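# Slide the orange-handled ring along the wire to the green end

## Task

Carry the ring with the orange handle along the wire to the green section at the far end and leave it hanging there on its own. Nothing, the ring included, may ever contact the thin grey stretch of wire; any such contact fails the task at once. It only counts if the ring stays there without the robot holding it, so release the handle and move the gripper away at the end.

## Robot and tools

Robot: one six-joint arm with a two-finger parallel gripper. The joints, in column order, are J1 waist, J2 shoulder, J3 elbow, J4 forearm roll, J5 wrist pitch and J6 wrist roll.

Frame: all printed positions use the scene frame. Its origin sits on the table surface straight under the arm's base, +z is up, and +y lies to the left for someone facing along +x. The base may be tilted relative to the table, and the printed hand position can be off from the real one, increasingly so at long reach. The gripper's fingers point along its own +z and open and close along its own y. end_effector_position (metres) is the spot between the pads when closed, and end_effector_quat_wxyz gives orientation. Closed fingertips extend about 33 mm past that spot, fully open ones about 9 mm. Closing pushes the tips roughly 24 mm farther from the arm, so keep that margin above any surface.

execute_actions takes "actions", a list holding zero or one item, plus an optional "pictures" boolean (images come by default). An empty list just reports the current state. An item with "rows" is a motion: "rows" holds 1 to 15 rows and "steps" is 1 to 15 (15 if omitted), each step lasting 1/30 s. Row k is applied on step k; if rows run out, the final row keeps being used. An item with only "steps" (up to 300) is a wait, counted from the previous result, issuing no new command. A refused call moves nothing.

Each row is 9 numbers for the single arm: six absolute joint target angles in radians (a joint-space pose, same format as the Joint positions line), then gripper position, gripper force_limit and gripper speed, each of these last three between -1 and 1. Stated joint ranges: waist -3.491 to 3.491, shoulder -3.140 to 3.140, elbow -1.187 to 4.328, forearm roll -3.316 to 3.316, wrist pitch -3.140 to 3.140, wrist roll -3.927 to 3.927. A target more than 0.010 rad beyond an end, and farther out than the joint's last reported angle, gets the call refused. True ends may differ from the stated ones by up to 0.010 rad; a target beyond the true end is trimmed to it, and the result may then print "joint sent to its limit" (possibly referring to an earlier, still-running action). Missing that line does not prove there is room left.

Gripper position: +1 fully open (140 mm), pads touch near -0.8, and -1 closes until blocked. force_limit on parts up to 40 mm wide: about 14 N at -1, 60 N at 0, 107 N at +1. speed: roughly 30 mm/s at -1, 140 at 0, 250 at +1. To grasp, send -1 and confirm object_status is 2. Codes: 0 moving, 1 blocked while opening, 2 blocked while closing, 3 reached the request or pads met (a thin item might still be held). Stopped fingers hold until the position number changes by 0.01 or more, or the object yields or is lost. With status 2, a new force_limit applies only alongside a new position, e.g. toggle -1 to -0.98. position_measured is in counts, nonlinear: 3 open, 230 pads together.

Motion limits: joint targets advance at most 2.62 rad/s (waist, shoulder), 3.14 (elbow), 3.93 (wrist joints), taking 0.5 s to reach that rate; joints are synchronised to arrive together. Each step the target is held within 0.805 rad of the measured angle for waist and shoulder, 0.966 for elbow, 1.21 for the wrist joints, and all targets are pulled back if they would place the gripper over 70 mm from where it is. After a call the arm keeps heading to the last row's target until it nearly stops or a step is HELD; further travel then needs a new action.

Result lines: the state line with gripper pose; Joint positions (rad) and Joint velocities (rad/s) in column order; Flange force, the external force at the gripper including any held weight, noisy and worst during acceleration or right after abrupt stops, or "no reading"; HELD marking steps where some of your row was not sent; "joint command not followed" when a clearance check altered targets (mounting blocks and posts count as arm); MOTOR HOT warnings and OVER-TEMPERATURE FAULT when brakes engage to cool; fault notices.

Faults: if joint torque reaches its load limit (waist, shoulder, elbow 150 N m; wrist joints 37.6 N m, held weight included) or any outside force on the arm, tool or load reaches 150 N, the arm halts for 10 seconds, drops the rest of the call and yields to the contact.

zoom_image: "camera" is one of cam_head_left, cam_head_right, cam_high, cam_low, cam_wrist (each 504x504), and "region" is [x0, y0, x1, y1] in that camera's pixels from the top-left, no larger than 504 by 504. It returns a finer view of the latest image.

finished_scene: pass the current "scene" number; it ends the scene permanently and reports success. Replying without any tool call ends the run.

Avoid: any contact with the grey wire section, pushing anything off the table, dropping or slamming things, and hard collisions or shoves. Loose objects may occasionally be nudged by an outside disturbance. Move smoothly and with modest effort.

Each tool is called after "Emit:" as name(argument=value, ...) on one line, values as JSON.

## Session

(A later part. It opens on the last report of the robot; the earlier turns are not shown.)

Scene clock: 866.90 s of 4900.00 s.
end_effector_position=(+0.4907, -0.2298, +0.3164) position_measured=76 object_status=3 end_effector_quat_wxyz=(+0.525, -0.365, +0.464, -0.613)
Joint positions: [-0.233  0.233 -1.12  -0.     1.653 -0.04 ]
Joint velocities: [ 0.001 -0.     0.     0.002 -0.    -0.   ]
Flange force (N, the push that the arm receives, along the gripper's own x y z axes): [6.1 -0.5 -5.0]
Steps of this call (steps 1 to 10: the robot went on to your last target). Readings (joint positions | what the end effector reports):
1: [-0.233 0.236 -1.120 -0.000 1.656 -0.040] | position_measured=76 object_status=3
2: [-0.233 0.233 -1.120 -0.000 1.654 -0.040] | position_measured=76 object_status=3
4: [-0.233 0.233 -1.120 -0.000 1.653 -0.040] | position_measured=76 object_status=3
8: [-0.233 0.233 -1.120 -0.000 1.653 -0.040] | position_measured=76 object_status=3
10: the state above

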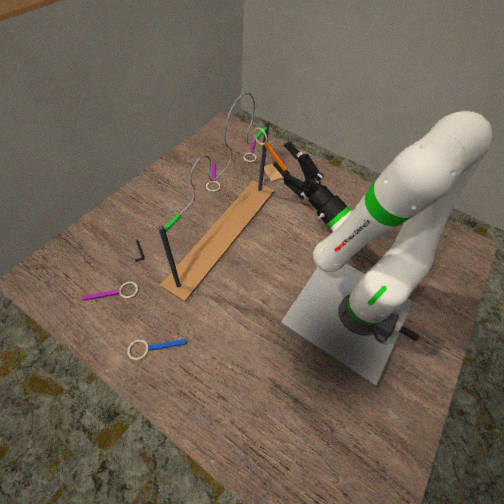

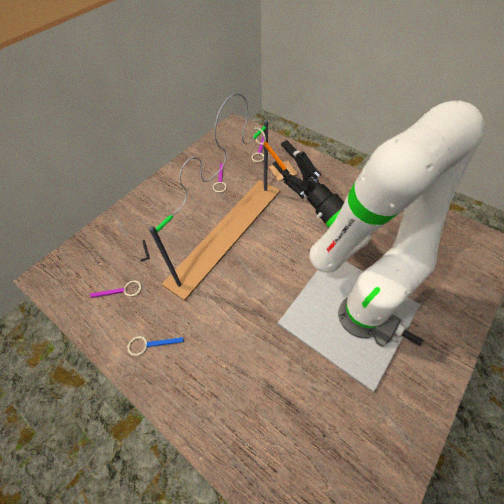

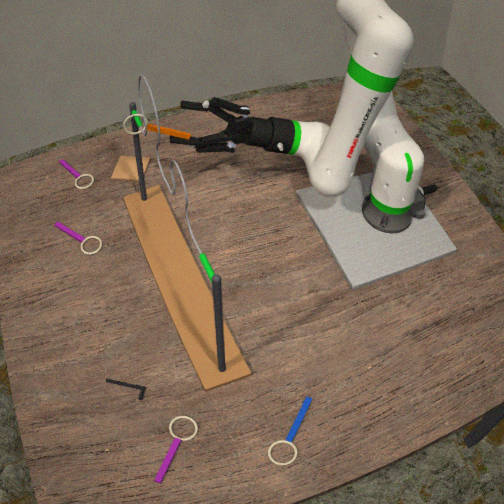

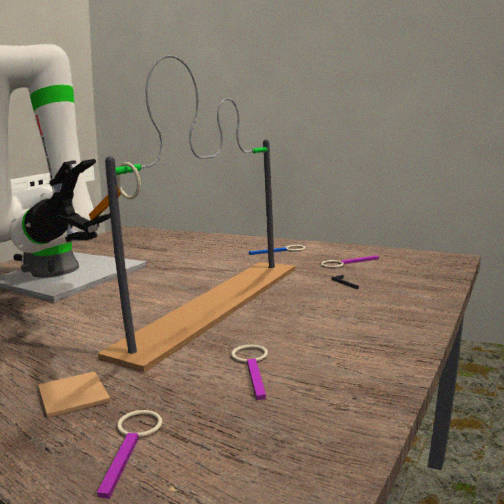

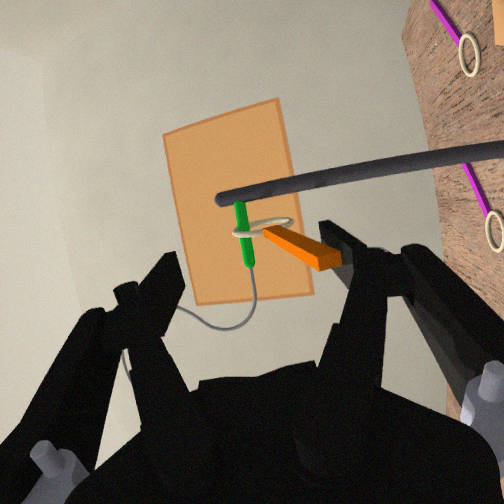

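Emit:
execute_actions(actions=[{"rows": [[-0.2314,0.2328,-1.1202,0,1.6530,-0.040,0.42,0,-1],[-0.2292,0.2328,-1.1202,0,1.6530,-0.040,0.42,0,-1],[-0.2265,0.2328,-1.1202,0,1.6530,-0.040,0.42,0,-1],[-0.2240,0.2326,-1.1191,0,1.6516,-0.040,0.42,0,-1],[-0.2222,0.2320,-1.1164,0,1.6484,-0.040,0.42,0,-1],[-0.2215,0.2312,-1.1123,0,1.6435,-0.040,0.42,0,-1],[-0.2215,0.2303,-1.1078,0,1.6381,-0.040,0.42,0,-1],[-0.2215,0.2294,-1.1033,0,1.6327,-0.040,0.42,0,-1],[-0.2215,0.2286,-1.0997,0,1.6283,-0.040,0.42,0,-1],[-0.2215,0.2282,-1.0977,0,1.6259,-0.040,0.42,0,-1]], "steps": 15}])

Emit:
zoom_image(camera="cam_high", region=[110, 75, 230, 175])

Emit:
zoom_image(camera="cam_wrist", region=[150, 170, 390, 310])

Scene clock: 892.33 s of 4900.00 s.
end_effector_position=(+0.5025, -0.2261, +0.3196) position_measured=76 object_status=3 end_effector_quat_wxyz=(+0.528, -0.368, +0.462, -0.610)
Joint positions: [-0.222  0.228 -1.098 -0.     1.626 -0.04 ]
Joint velocities: [-0.001 -0.001  0.001  0.003 -0.001 -0.   ]
Flange force (N, the push that the arm receives, along the gripper's own x y z axes): [12.6 1.2 -1.6]
Steps of this call (steps 1 to 30: the robot went on to your last target; steps 31 to 90: nothing new was sent; then 21.93 s passed at rest; steps 91 to 105: all 15 steps of this action). Readings (joint positions | what the end effector reports):
91: [-0.232 0.233 -1.120 -0.000 1.653 -0.040] | position_measured=76 object_status=3
92: [-0.232 0.233 -1.120 -0.000 1.653 -0.040] | position_measured=76 object_status=3
94: [-0.228 0.233 -1.120 -0.000 1.653 -0.040] | position_measured=76 object_status=3
98: [-0.222 0.231 -1.111 -0.000 1.641 -0.040] | position_measured=76 object_status=3
105: the state above

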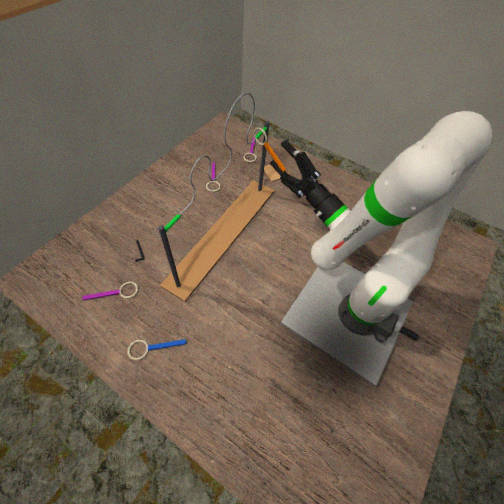

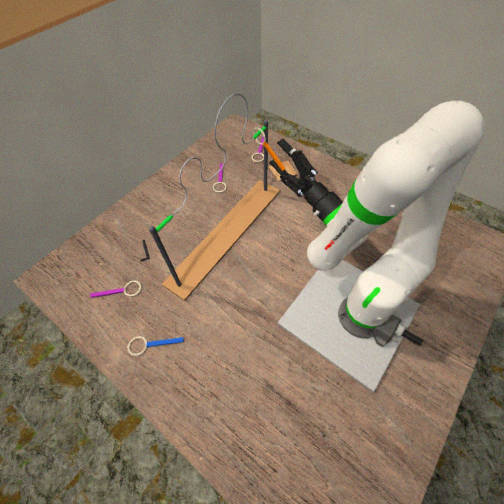

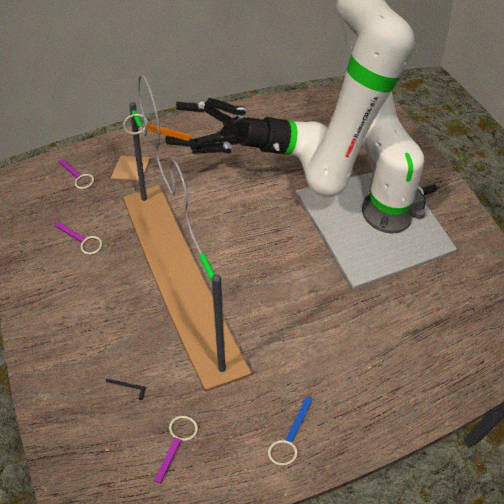

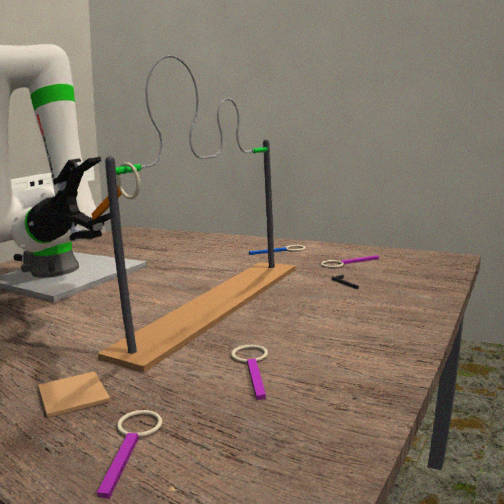

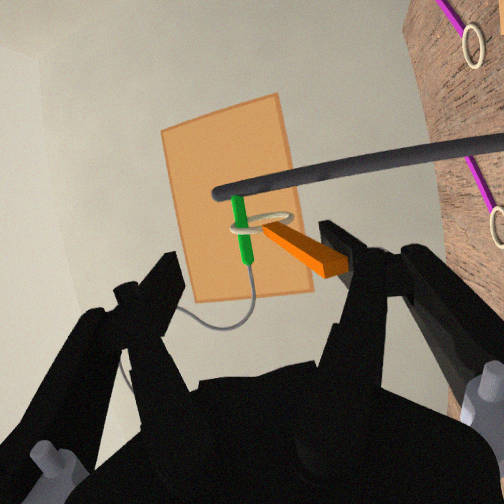

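Region (110, 75, 230, 175) of cam_high's 504x504 image, scaled by 4.200, with more detail than that image has.

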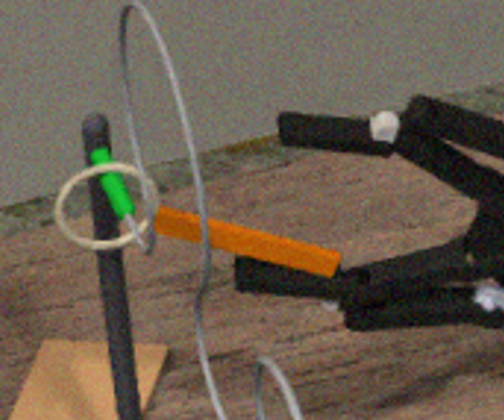

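Region (150, 170, 390, 310) of cam_wrist's 504x504 image, scaled by 2.100, with more detail than that image has; it fills the top 294 rows of this view, and the rest is white.

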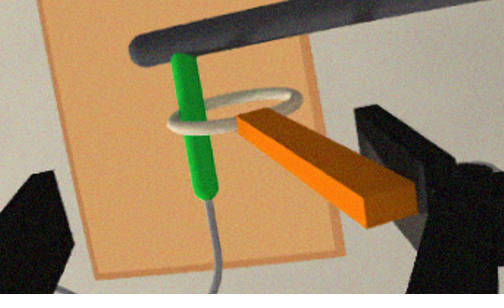

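Emit:
execute_actions(actions=[{"rows": [[-0.2215,0.2282,-1.0977,0,1.6259,-0.040,-1,0,-0.7]], "steps": 15}], pictures=false)

Emit:
execute_actions(actions=[{"steps": 36}])

Emit:
zoom_image(camera="cam_high", region=[110, 75, 230, 175])

Emit:
zoom_image(camera="cam_wrist", region=[190, 170, 310, 290])

Emit:
zoom_image(camera="cam_low", region=[60, 130, 170, 230])

Scene clock: 897.77 s of 4900.00 s.
end_effector_position=(+0.5026, -0.2261, +0.3196) position_measured=123 object_status=0 end_effector_quat_wxyz=(+0.528, -0.368, +0.462, -0.610)
Joint positions: [-0.221  0.228 -1.098 -0.     1.626 -0.04 ]
Joint velocities: [-0.     0.001 -0.001  0.001  0.     0.   ]
Flange force (N, the push that the arm receives, along the gripper's own x y z axes): [7.1 -3.6 -2.4]
Steps of this call (steps 1 to 15: the robot went on to your last target; steps 16 to 90: nothing new was sent; then 1.93 s passed at rest; steps 91 to 105: all 15 steps of this action). Readings (joint positions | what the end effector reports):
91: [-0.221 0.228 -1.098 -0.000 1.626 -0.040] | position_measured=76 object_status=0
92: [-0.221 0.228 -1.098 -0.000 1.626 -0.040] | position_measured=79 object_status=0
94: [-0.221 0.228 -1.098 -0.000 1.626 -0.040] | position_measured=85 object_status=0
98: [-0.221 0.228 -1.098 -0.000 1.626 -0.040] | position_measured=99 object_status=0
105: the state above

Scene clock: 898.97 s of 4900.00 s.
end_effector_position=(+0.5026, -0.2261, +0.3196) position_measured=212 object_status=2 end_effector_quat_wxyz=(+0.528, -0.368, +0.462, -0.610)
Joint positions: [-0.221  0.228 -1.098 -0.     1.626 -0.04 ]
Joint velocities: [-0.001 -0.     0.     0.001 -0.     0.   ]
Flange force (N, the push that the arm receives, along the gripper's own x y z axes): [4.7 -1.7 -3.9]
Steps of this call (steps 1 to 15: the robot went on to your last target; steps 16 to 36: nothing new was sent). Readings (joint positions | what the end effector reports):
1: [-0.221 0.228 -1.098 -0.000 1.626 -0.040] | position_measured=126 object_status=0
2: [-0.221 0.228 -1.098 -0.000 1.626 -0.040] | position_measured=129 object_status=0
4: [-0.221 0.228 -1.098 -0.000 1.626 -0.040] | position_measured=136 object_status=0
8: [-0.221 0.228 -1.098 -0.000 1.626 -0.040] | position_measured=150 object_status=0
36: the state above
The arm was judged still, so your last target was given up. Only a new action makes it travel on or press farther. Fingers that are still opening or closing keep moving.

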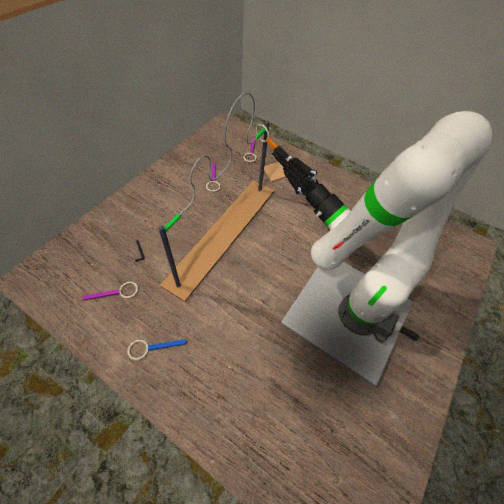

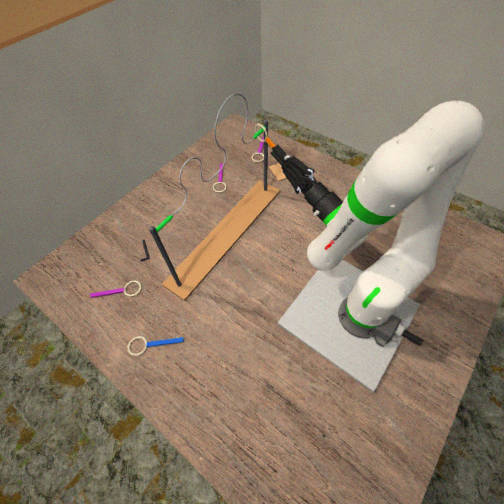

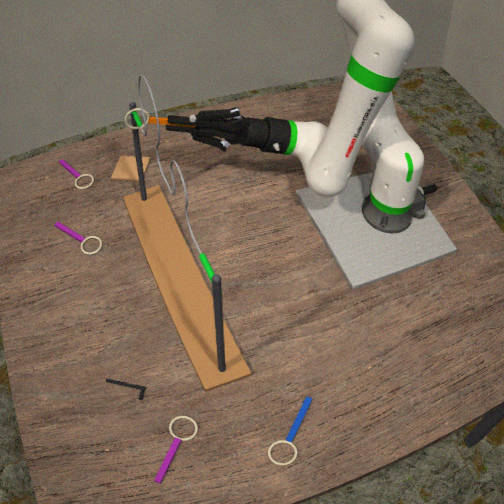

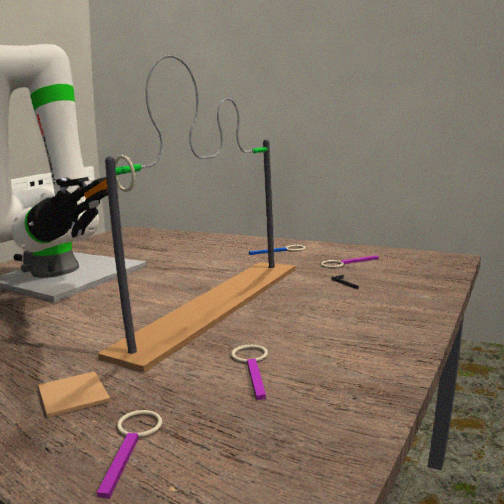

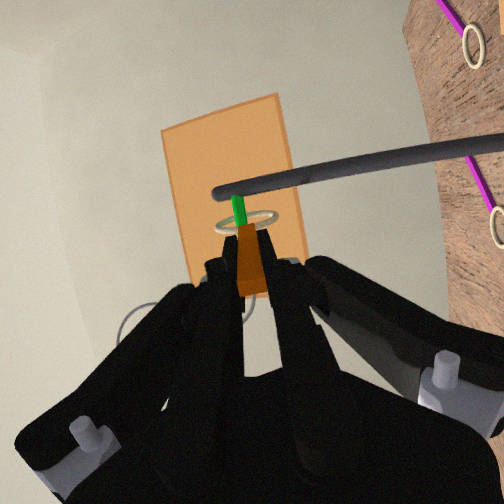

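Region (110, 75, 230, 175) of cam_high's 504x504 image, scaled by 4.200, with more detail than that image has.

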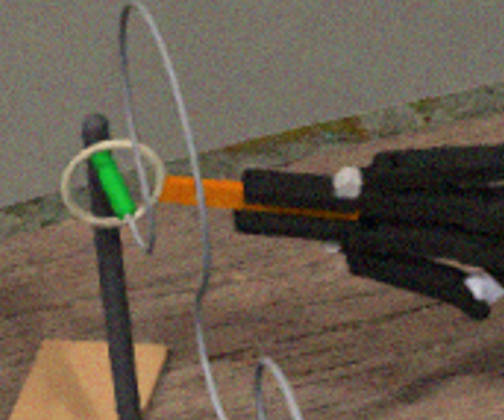

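Region (190, 170, 310, 290) of cam_wrist's 504x504 image, scaled by 4.200, with more detail than that image has.

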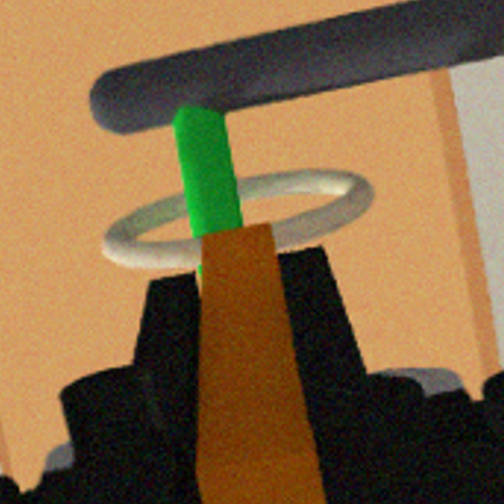

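Region (60, 130, 170, 230) of cam_low's 504x504 image, scaled by 4.582, with more detail than that image has; it fills the top 458 rows of this view, and the rest is white.

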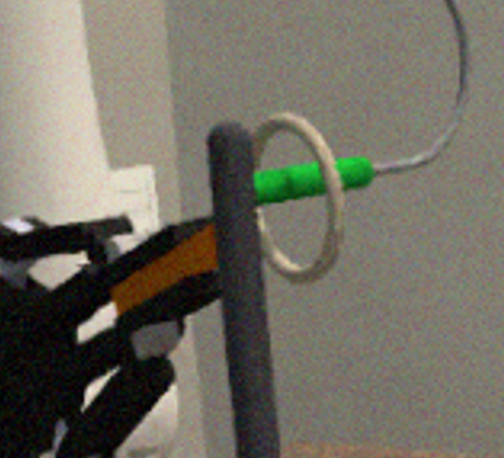

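Emit:
execute_actions(actions=[{"rows": [[-0.2215,0.2216,-1.0985,0,1.6178,-0.038,-1,0,-0.7],[-0.2215,0.2083,-1.1000,0,1.6015,-0.036,-1,0,-0.7],[-0.2215,0.1862,-1.1025,0,1.5744,-0.034,-1,0,-0.7],[-0.2215,0.1553,-1.1060,0,1.5365,-0.032,-1,0,-0.7],[-0.2215,0.1199,-1.1100,0,1.4932,-0.030,-1,0,-0.7],[-0.2215,0.0823,-1.1143,0,1.4471,-0.028,-1,0,-0.7],[-0.2215,0.0448,-1.1185,0,1.4011,-0.026,-1,0,-0.7],[-0.2215,0.0072,-1.1228,0,1.3550,-0.024,-1,0,-0.7],[-0.2215,-0.0238,-1.1226,0,1.3113,-0.022,-1,0,-0.7],[-0.2215,-0.0547,-1.1223,0,1.2675,-0.020,-1,0,-0.7],[-0.2215,-0.0857,-1.1220,0,1.2238,-0.018,-1,0,-0.7],[-0.2215,-0.1167,-1.1218,0,1.1801,-0.016,-1,0,-0.7],[-0.2215,-0.1476,-1.1215,0,1.1364,-0.014,-1,0,-0.7],[-0.2215,-0.1786,-1.1212,0,1.0927,-0.012,-1,0,-0.7],[-0.2215,-0.2050,-1.1173,0,1.0499,-0.010,-1,0,-0.7]], "steps": 15}], pictures=false)

Emit:
execute_actions(actions=[{"rows": [[-0.2215,-0.2313,-1.1134,0,1.0071,-0.008,-1,0,-0.7],[-0.2215,-0.2577,-1.1095,0,0.9643,-0.006,-1,0,-0.7],[-0.2215,-0.2840,-1.1055,0,0.9216,-0.004,-1,0,-0.7],[-0.2215,-0.3104,-1.1016,0,0.8788,-0.002,-1,0,-0.7],[-0.2215,-0.3367,-1.0977,0,0.8360,0.000,-1,0,-0.7],[-0.2215,-0.3565,-1.0906,0,0.7966,0.002,-1,0,-0.7],[-0.2215,-0.3763,-1.0835,0,0.7572,0.004,-1,0,-0.7],[-0.2215,-0.3961,-1.0765,0,0.7179,0.006,-1,0,-0.7],[-0.2215,-0.4159,-1.0694,0,0.6785,0.008,-1,0,-0.7],[-0.2215,-0.4357,-1.0623,0,0.6391,0.010,-1,0,-0.7],[-0.2215,-0.4555,-1.0552,0,0.5997,0.012,-1,0,-0.7],[-0.2215,-0.4712,-1.0437,0,0.5575,0.014,-1,0,-0.7],[-0.2215,-0.4869,-1.0322,0,0.5153,0.016,-1,0,-0.7],[-0.2215,-0.5025,-1.0207,0,0.4732,0.018,-1,0,-0.7],[-0.2215,-0.5182,-1.0092,0,0.4310,0.020,-1,0,-0.7]], "steps": 15}], pictures=false)

Emit:
execute_actions(actions=[{"rows": [[-0.2215,-0.5339,-0.9977,0,0.3888,0.022,-1,0,-0.7],[-0.2215,-0.5435,-0.9826,0,0.3476,0.024,-1,0,-0.7],[-0.2215,-0.5531,-0.9675,0,0.3064,0.026,-1,0,-0.7],[-0.2215,-0.5618,-0.9538,0,0.2689,0.028,-1,0,-0.7],[-0.2215,-0.5692,-0.9421,0,0.2371,0.030,-1,0,-0.7],[-0.2215,-0.5744,-0.9339,0,0.2146,0.032,-1,0,-0.7],[-0.2215,-0.5775,-0.9291,0,0.2015,0.034,-1,0,-0.7]], "steps": 15}])

Emit:
zoom_image(camera="cam_high", region=[110, 75, 230, 175])

Emit:
zoom_image(camera="cam_wrist", region=[190, 170, 310, 290])

Emit:
zoom_image(camera="cam_low", region=[60, 130, 170, 230])

Scene clock: 1006.33 s of 4900.00 s.
end_effector_position=(+0.4994, -0.2255, +0.3366) position_measured=212 object_status=2 end_effector_quat_wxyz=(+0.499, -0.401, +0.492, -0.589)
Joint positions: [-0.221 -0.086 -1.121 -0.     1.222 -0.018]
Joint velocities: [-0.    -0.898  0.     0.001 -1.245  0.057]
Flange force (N, the push that the arm receives, along the gripper's own x y z axes): no reading
Steps of this call (steps 1 to 90: nothing new was sent; then 103.87 s passed at rest; steps 91 to 105: all 15 steps of this action). Readings (joint positions | what the end effector reports):
91: [-0.221 0.228 -1.098 -0.000 1.626 -0.040] | position_measured=212 object_status=2
92: [-0.221 0.224 -1.098 -0.000 1.621 -0.039] | position_measured=212 object_status=2
94: [-0.221 0.207 -1.100 -0.000 1.599 -0.037] | position_measured=212 object_status=2
98: [-0.221 0.123 -1.110 -0.000 1.496 -0.030] | position_measured=212 object_status=2
105: the state above

Scene clock: 1006.83 s of 4900.00 s.
end_effector_position=(+0.4975, -0.2252, +0.3577) position_measured=212 object_status=2 end_effector_quat_wxyz=(+0.449, -0.455, +0.541, -0.547)
Joint positions: [-0.221 -0.455 -1.049 -0.     0.587  0.012]
Joint velocities: [-0.001 -0.512  0.29  -0.    -1.206  0.059]
Flange force (N, the push that the arm receives, along the gripper's own x y z axes): no reading
Steps of this call (steps 1 to 15: all 15 steps of this action). Readings (joint positions | what the end effector reports):
1: [-0.221 -0.116 -1.121 -0.000 1.179 -0.016] | position_measured=212 object_status=2
2: [-0.221 -0.146 -1.121 -0.000 1.135 -0.014] | position_measured=212 object_status=2
4: [-0.221 -0.203 -1.119 -0.000 1.048 -0.010] | position_measured=212 object_status=2
8: [-0.221 -0.309 -1.102 -0.000 0.876 -0.002] | position_measured=212 object_status=2
15: the state above

Scene clock: 1007.33 s of 4900.00 s.
end_effector_position=(+0.4970, -0.2251, +0.3740) position_measured=212 object_status=2 end_effector_quat_wxyz=(+0.410, -0.493, +0.573, -0.511)
Joint positions: [-0.221 -0.577 -0.929 -0.     0.202  0.034]
Joint velocities: [ 0.     0.     0.    -0.001 -0.001 -0.   ]
Flange force (N, the push that the arm receives, along the gripper's own x y z axes): no reading
Steps of this call (steps 1 to 15: all 15 steps of this action). Readings (joint positions | what the end effector reports):
1: [-0.221 -0.472 -1.038 -0.000 0.546 0.014] | position_measured=212 object_status=2
2: [-0.221 -0.489 -1.028 -0.000 0.505 0.016] | position_measured=212 object_status=2
4: [-0.221 -0.518 -1.004 -0.000 0.422 0.020] | position_measured=212 object_status=2
8: [-0.221 -0.560 -0.953 -0.000 0.269 0.029] | position_measured=212 object_status=2
15: the state above

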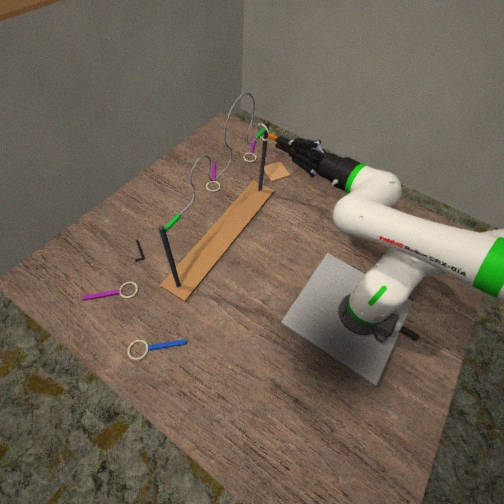

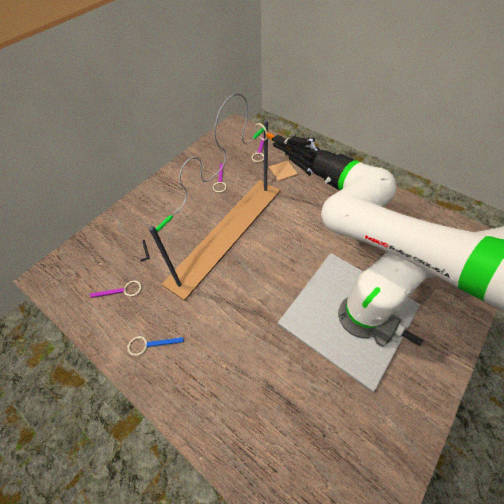

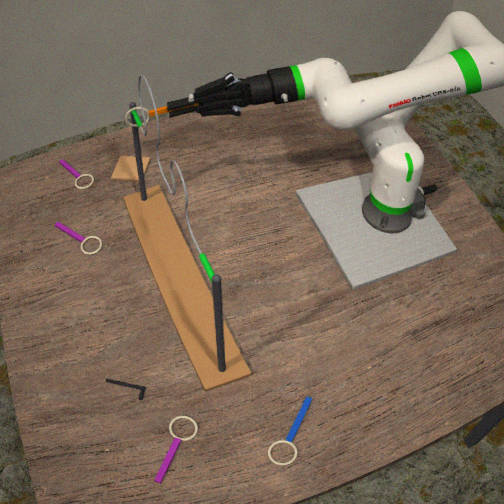

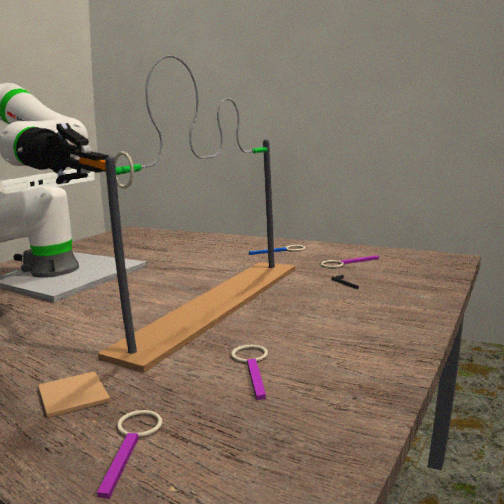

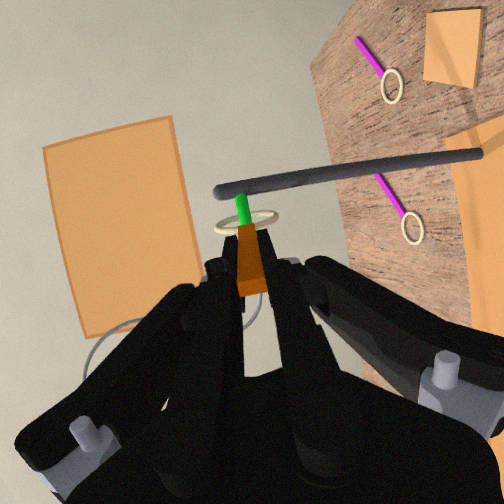

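Region (110, 75, 230, 175) of cam_high's 504x504 image, scaled by 4.200, with more detail than that image has.

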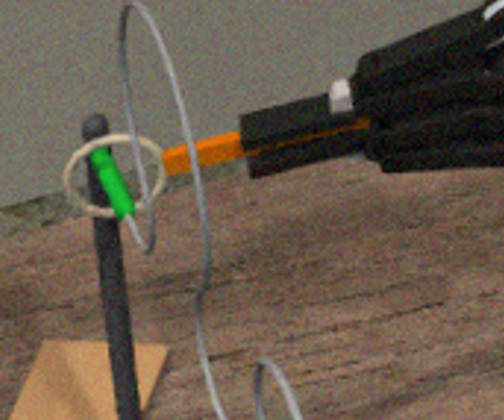

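Region (190, 170, 310, 290) of cam_wrist's 504x504 image, scaled by 4.200, with more detail than that image has.

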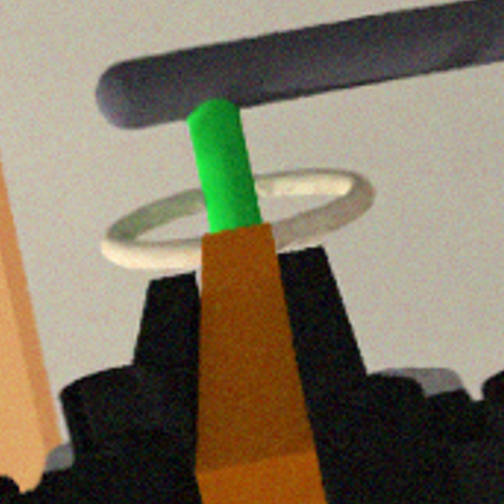

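Region (60, 130, 170, 230) of cam_low's 504x504 image, scaled by 4.582, with more detail than that image has; it fills the top 458 rows of this view, and the rest is white.

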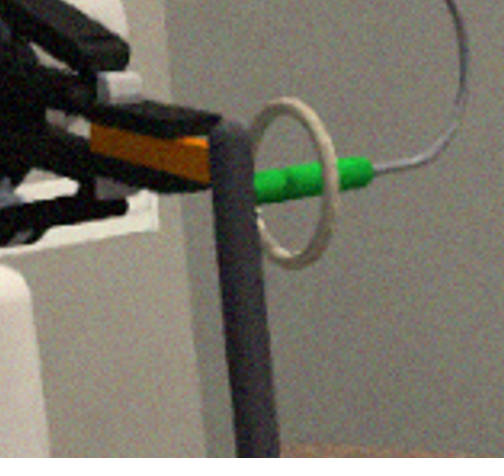

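Emit:
execute_actions(actions=[])

Scene clock: 1031.60 s of 4900.00 s.
end_effector_position=(+0.4970, -0.2251, +0.3741) position_measured=212 object_status=2 end_effector_quat_wxyz=(+0.410, -0.493, +0.573, -0.511)
Joint positions: [-0.221 -0.578 -0.929 -0.     0.201  0.034]
Joint velocities: [ 0.001 -0.002 -0.     0.002  0.     0.   ]
Flange force (N, the push that the arm receives, along the gripper's own x y z axes): no reading
Steps of this call (steps 1 to 15: the robot went on to your last target; steps 16 to 90: nothing new was sent; then 21.27 s passed at rest). Readings (joint positions | what the end effector reports):
1: [-0.221 -0.577 -0.929 -0.000 0.202 0.034] | position_measured=212 object_status=2
2: [-0.221 -0.577 -0.929 -0.000 0.202 0.034] | position_measured=212 object_status=2
4: [-0.221 -0.577 -0.929 -0.000 0.202 0.034] | position_measured=212 object_status=2
8: [-0.221 -0.577 -0.929 -0.000 0.202 0.034] | position_measured=212 object_status=2
90: the state above
The arm was judged still, so your last target was given up. Only a new action makes it travel on or press farther. Fingers that are still opening or closing keep moving.

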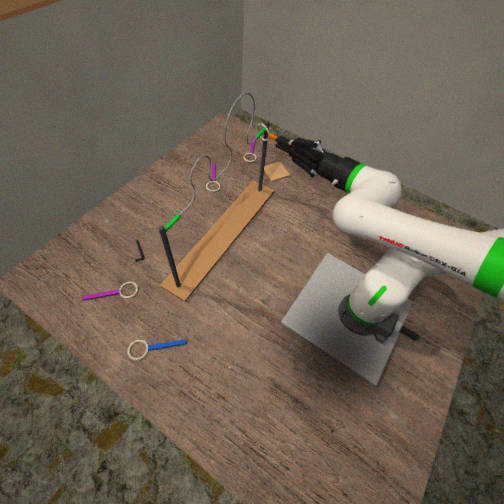

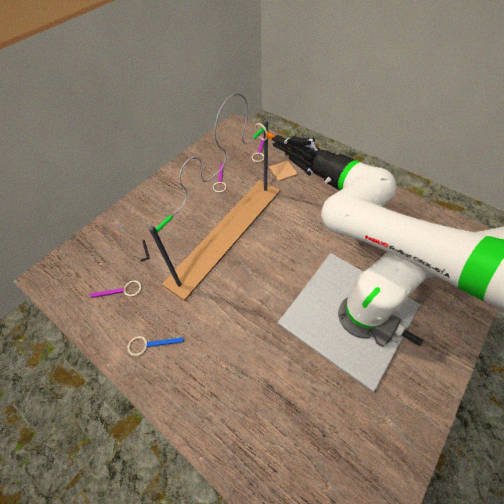

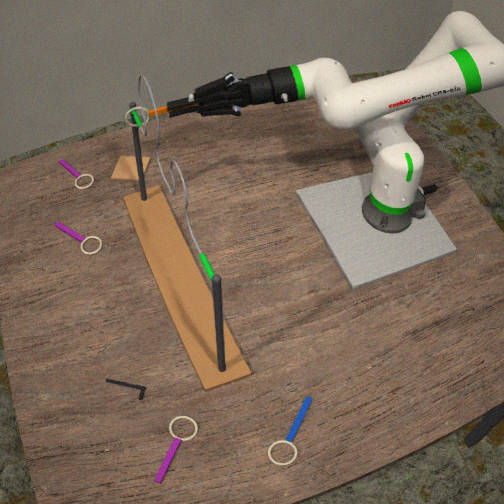

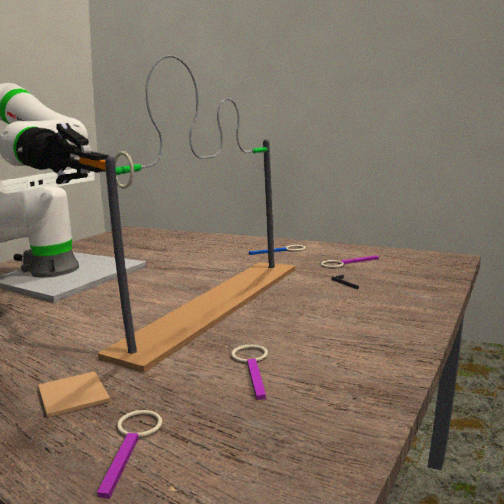

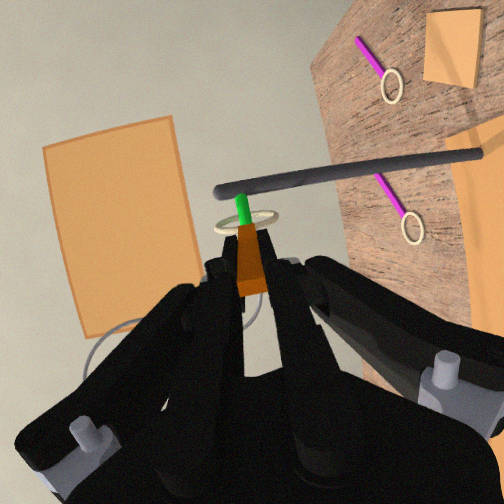

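Emit:
execute_actions(actions=[{"rows": [[-0.2158,-0.5823,-0.9309,0,0.1986,0.0331,-1,0,-0.7],[-0.2100,-0.5870,-0.9328,0,0.1957,0.0321,-1,0,-0.7],[-0.2043,-0.5918,-0.9346,0,0.1928,0.0312,-1,0,-0.7],[-0.1986,-0.5965,-0.9365,0,0.1899,0.0303,-1,0,-0.7],[-0.1928,-0.6013,-0.9383,0,0.1870,0.0293,-1,0,-0.7],[-0.1871,-0.6060,-0.9402,0,0.1841,0.0284,-1,0,-0.7],[-0.1814,-0.6108,-0.9420,0,0.1812,0.0275,-1,0,-0.7],[-0.1756,-0.6155,-0.9439,0,0.1783,0.0265,-1,0,-0.7],[-0.1699,-0.6203,-0.9457,0,0.1754,0.0256,-1,0,-0.7],[-0.1641,-0.6256,-0.9478,0,0.1722,0.0247,-1,0,-0.7],[-0.1582,-0.6308,-0.9499,0,0.1691,0.0238,-1,0,-0.7],[-0.1524,-0.6361,-0.9520,0,0.1659,0.0229,-1,0,-0.7],[-0.1466,-0.6414,-0.9541,0,0.1627,0.0220,-1,0,-0.7],[-0.1407,-0.6466,-0.9562,0,0.1596,0.0212,-1,0,-0.7],[-0.1349,-0.6519,-0.9583,0,0.1564,0.0203,-1,0,-0.7]], "steps": 15}], pictures=false)

Emit:
execute_actions(actions=[{"rows": [[-0.1291,-0.6572,-0.9604,0,0.1532,0.0100,-1,0,-0.7],[-0.1232,-0.6624,-0.9625,0,0.1501,-0.010,-1,0,-0.7],[-0.1174,-0.6677,-0.9646,0,0.1469,-0.040,-1,0,-0.7],[-0.1142,-0.6710,-0.9641,0,0.1432,-0.086,-1,0,-0.7],[-0.1111,-0.6742,-0.9636,0,0.1394,-0.132,-1,0,-0.7],[-0.1079,-0.6775,-0.9632,0,0.1357,-0.178,-1,0,-0.7],[-0.1048,-0.6808,-0.9627,0,0.1319,-0.224,-1,0,-0.7],[-0.1016,-0.6840,-0.9622,0,0.1282,-0.270,-1,0,-0.7],[-0.0985,-0.6873,-0.9617,0,0.1244,-0.316,-1,0,-0.7],[-0.0953,-0.6906,-0.9613,0,0.1207,-0.362,-1,0,-0.7],[-0.0922,-0.6938,-0.9608,0,0.1169,-0.408,-1,0,-0.7],[-0.0890,-0.6971,-0.9603,0,0.1132,-0.4541,-1,0,-0.7]], "steps": 15}], pictures=false)

Emit:
execute_actions(actions=[{"steps": 12}])

Emit:
zoom_image(camera="cam_wrist", region=[190, 170, 310, 290])

Emit:
zoom_image(camera="cam_low", region=[100, 100, 220, 220])

Emit:
zoom_image(camera="cam_high", region=[90, 70, 210, 190])

Scene clock: 1142.37 s of 4900.00 s.
end_effector_position=(+0.4965, -0.1850, +0.3749) position_measured=212 object_status=2 end_effector_quat_wxyz=(-0.432, +0.511, -0.557, +0.492)
Joint positions: [-0.146 -0.642 -0.954  0.     0.162  0.022]
Joint velocities: [ 0.173 -0.155 -0.062 -0.001 -0.092 -0.025]
Flange force (N, the push that the arm receives, along the gripper's own x y z axes): no reading
Steps of this call (steps 1 to 90: nothing new was sent; then 107.27 s passed at rest; steps 91 to 105: all 15 steps of this action). Readings (joint positions | what the end effector reports):
91: [-0.221 -0.578 -0.929 0.000 0.201 0.034] | position_measured=212 object_status=2
92: [-0.218 -0.580 -0.930 0.000 0.200 0.034] | position_measured=212 object_status=2
94: [-0.209 -0.588 -0.933 0.000 0.195 0.032] | position_measured=212 object_status=2
98: [-0.187 -0.607 -0.940 0.000 0.184 0.028] | position_measured=212 object_status=2
105: the state above

Scene clock: 1142.87 s of 4900.00 s.
end_effector_position=(+0.4946, -0.1575, +0.3802) position_measured=212 object_status=2 end_effector_quat_wxyz=(+0.536, -0.399, +0.641, -0.377)
Joint positions: [-0.093 -0.693 -0.961  0.     0.117 -0.402]
Joint velocities: [ 0.061 -0.061  0.011  0.002 -0.069 -0.852]
Flange force (N, the push that the arm receives, along the gripper's own x y z axes): no reading
Steps of this call (steps 1 to 15: all 15 steps of this action). Readings (joint positions | what the end effector reports):
1: [-0.140 -0.647 -0.956 0.000 0.159 0.021] | position_measured=212 object_status=2
2: [-0.134 -0.652 -0.958 0.000 0.156 0.016] | position_measured=212 object_status=2
4: [-0.125 -0.661 -0.962 0.000 0.151 -0.011] | position_measured=212 object_status=2
8: [-0.112 -0.673 -0.964 0.000 0.140 -0.129] | position_measured=212 object_status=2
15: the state above

Scene clock: 1143.27 s of 4900.00 s.
end_effector_position=(+0.4945, -0.1557, +0.3811) position_measured=212 object_status=2 end_effector_quat_wxyz=(+0.546, -0.384, +0.651, -0.361)
Joint positions: [-0.089 -0.697 -0.96   0.     0.113 -0.454]
Joint velocities: [ 0.001  0.001  0.     0.001 -0.    -0.   ]
Flange force (N, the push that the arm receives, along the gripper's own x y z axes): no reading
Steps of this call (steps 1 to 12: the robot went on to your last target). Readings (joint positions | what the end effector reports):
1: [-0.091 -0.695 -0.961 0.000 0.115 -0.427] | position_measured=212 object_status=2
2: [-0.090 -0.696 -0.960 0.000 0.114 -0.443] | position_measured=212 object_status=2
4: [-0.089 -0.697 -0.960 0.000 0.113 -0.454] | position_measured=212 object_status=2
8: [-0.089 -0.697 -0.960 0.000 0.113 -0.454] | position_measured=212 object_status=2
12: the state above

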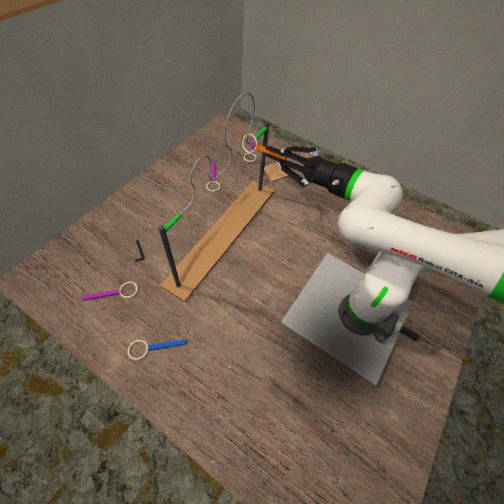

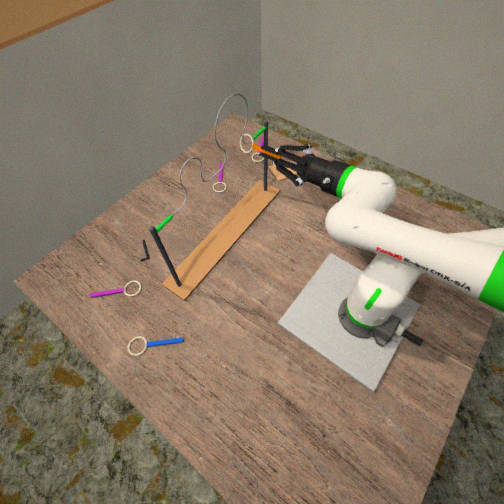

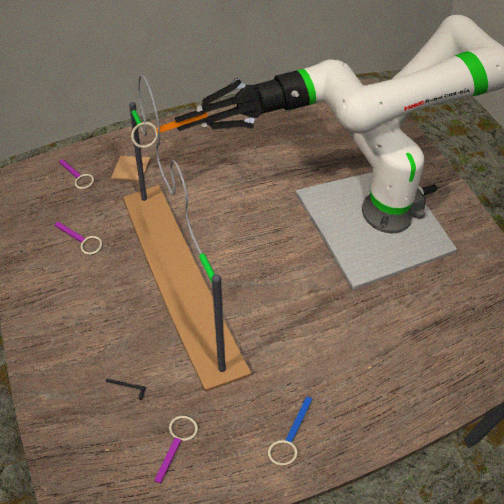

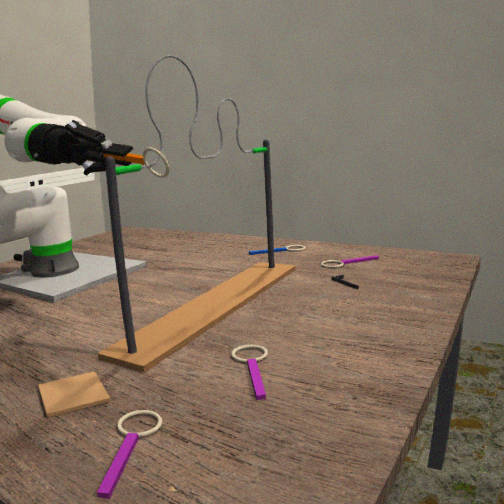

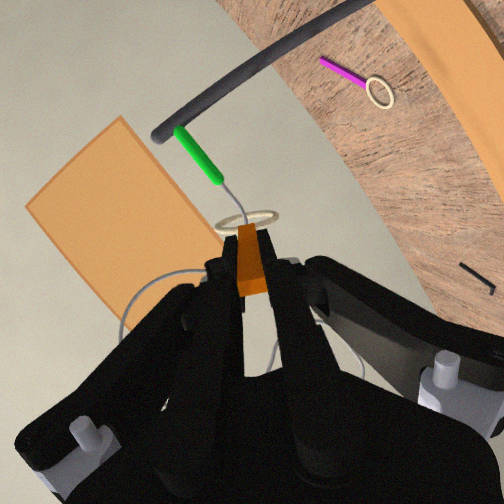

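Region (190, 170, 310, 290) of cam_wrist's 504x504 image, scaled by 4.200, with more detail than that image has.

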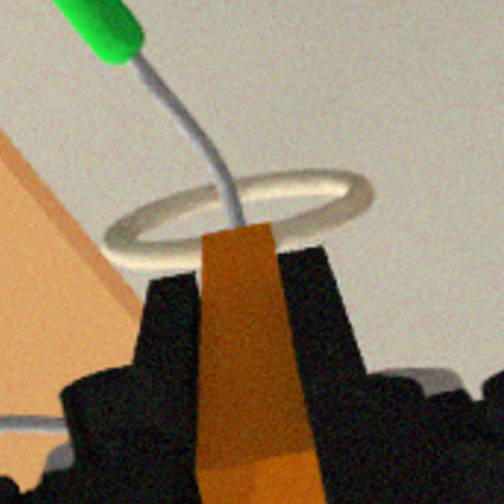

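Region (100, 100, 220, 220) of cam_low's 504x504 image, scaled by 4.200, with more detail than that image has.

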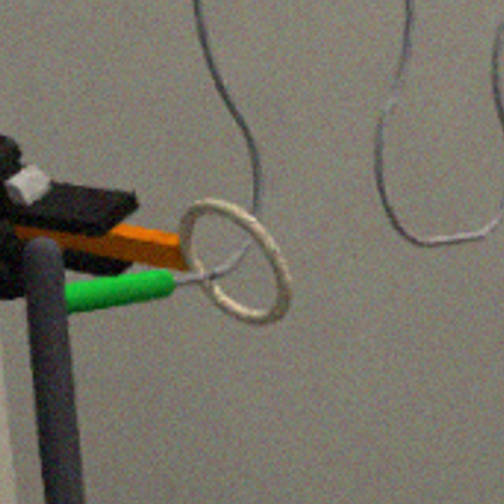

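Region (90, 70, 210, 190) of cam_high's 504x504 image, scaled by 4.200, with more detail than that image has.

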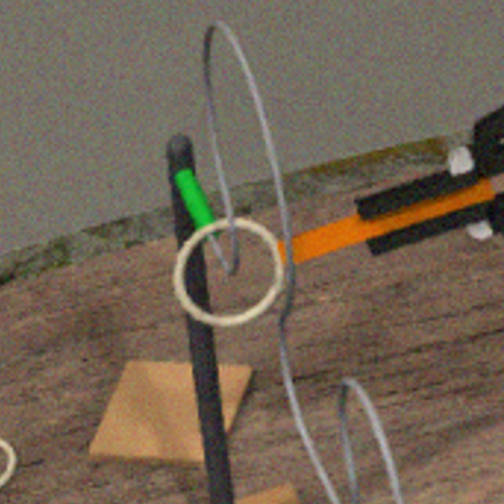

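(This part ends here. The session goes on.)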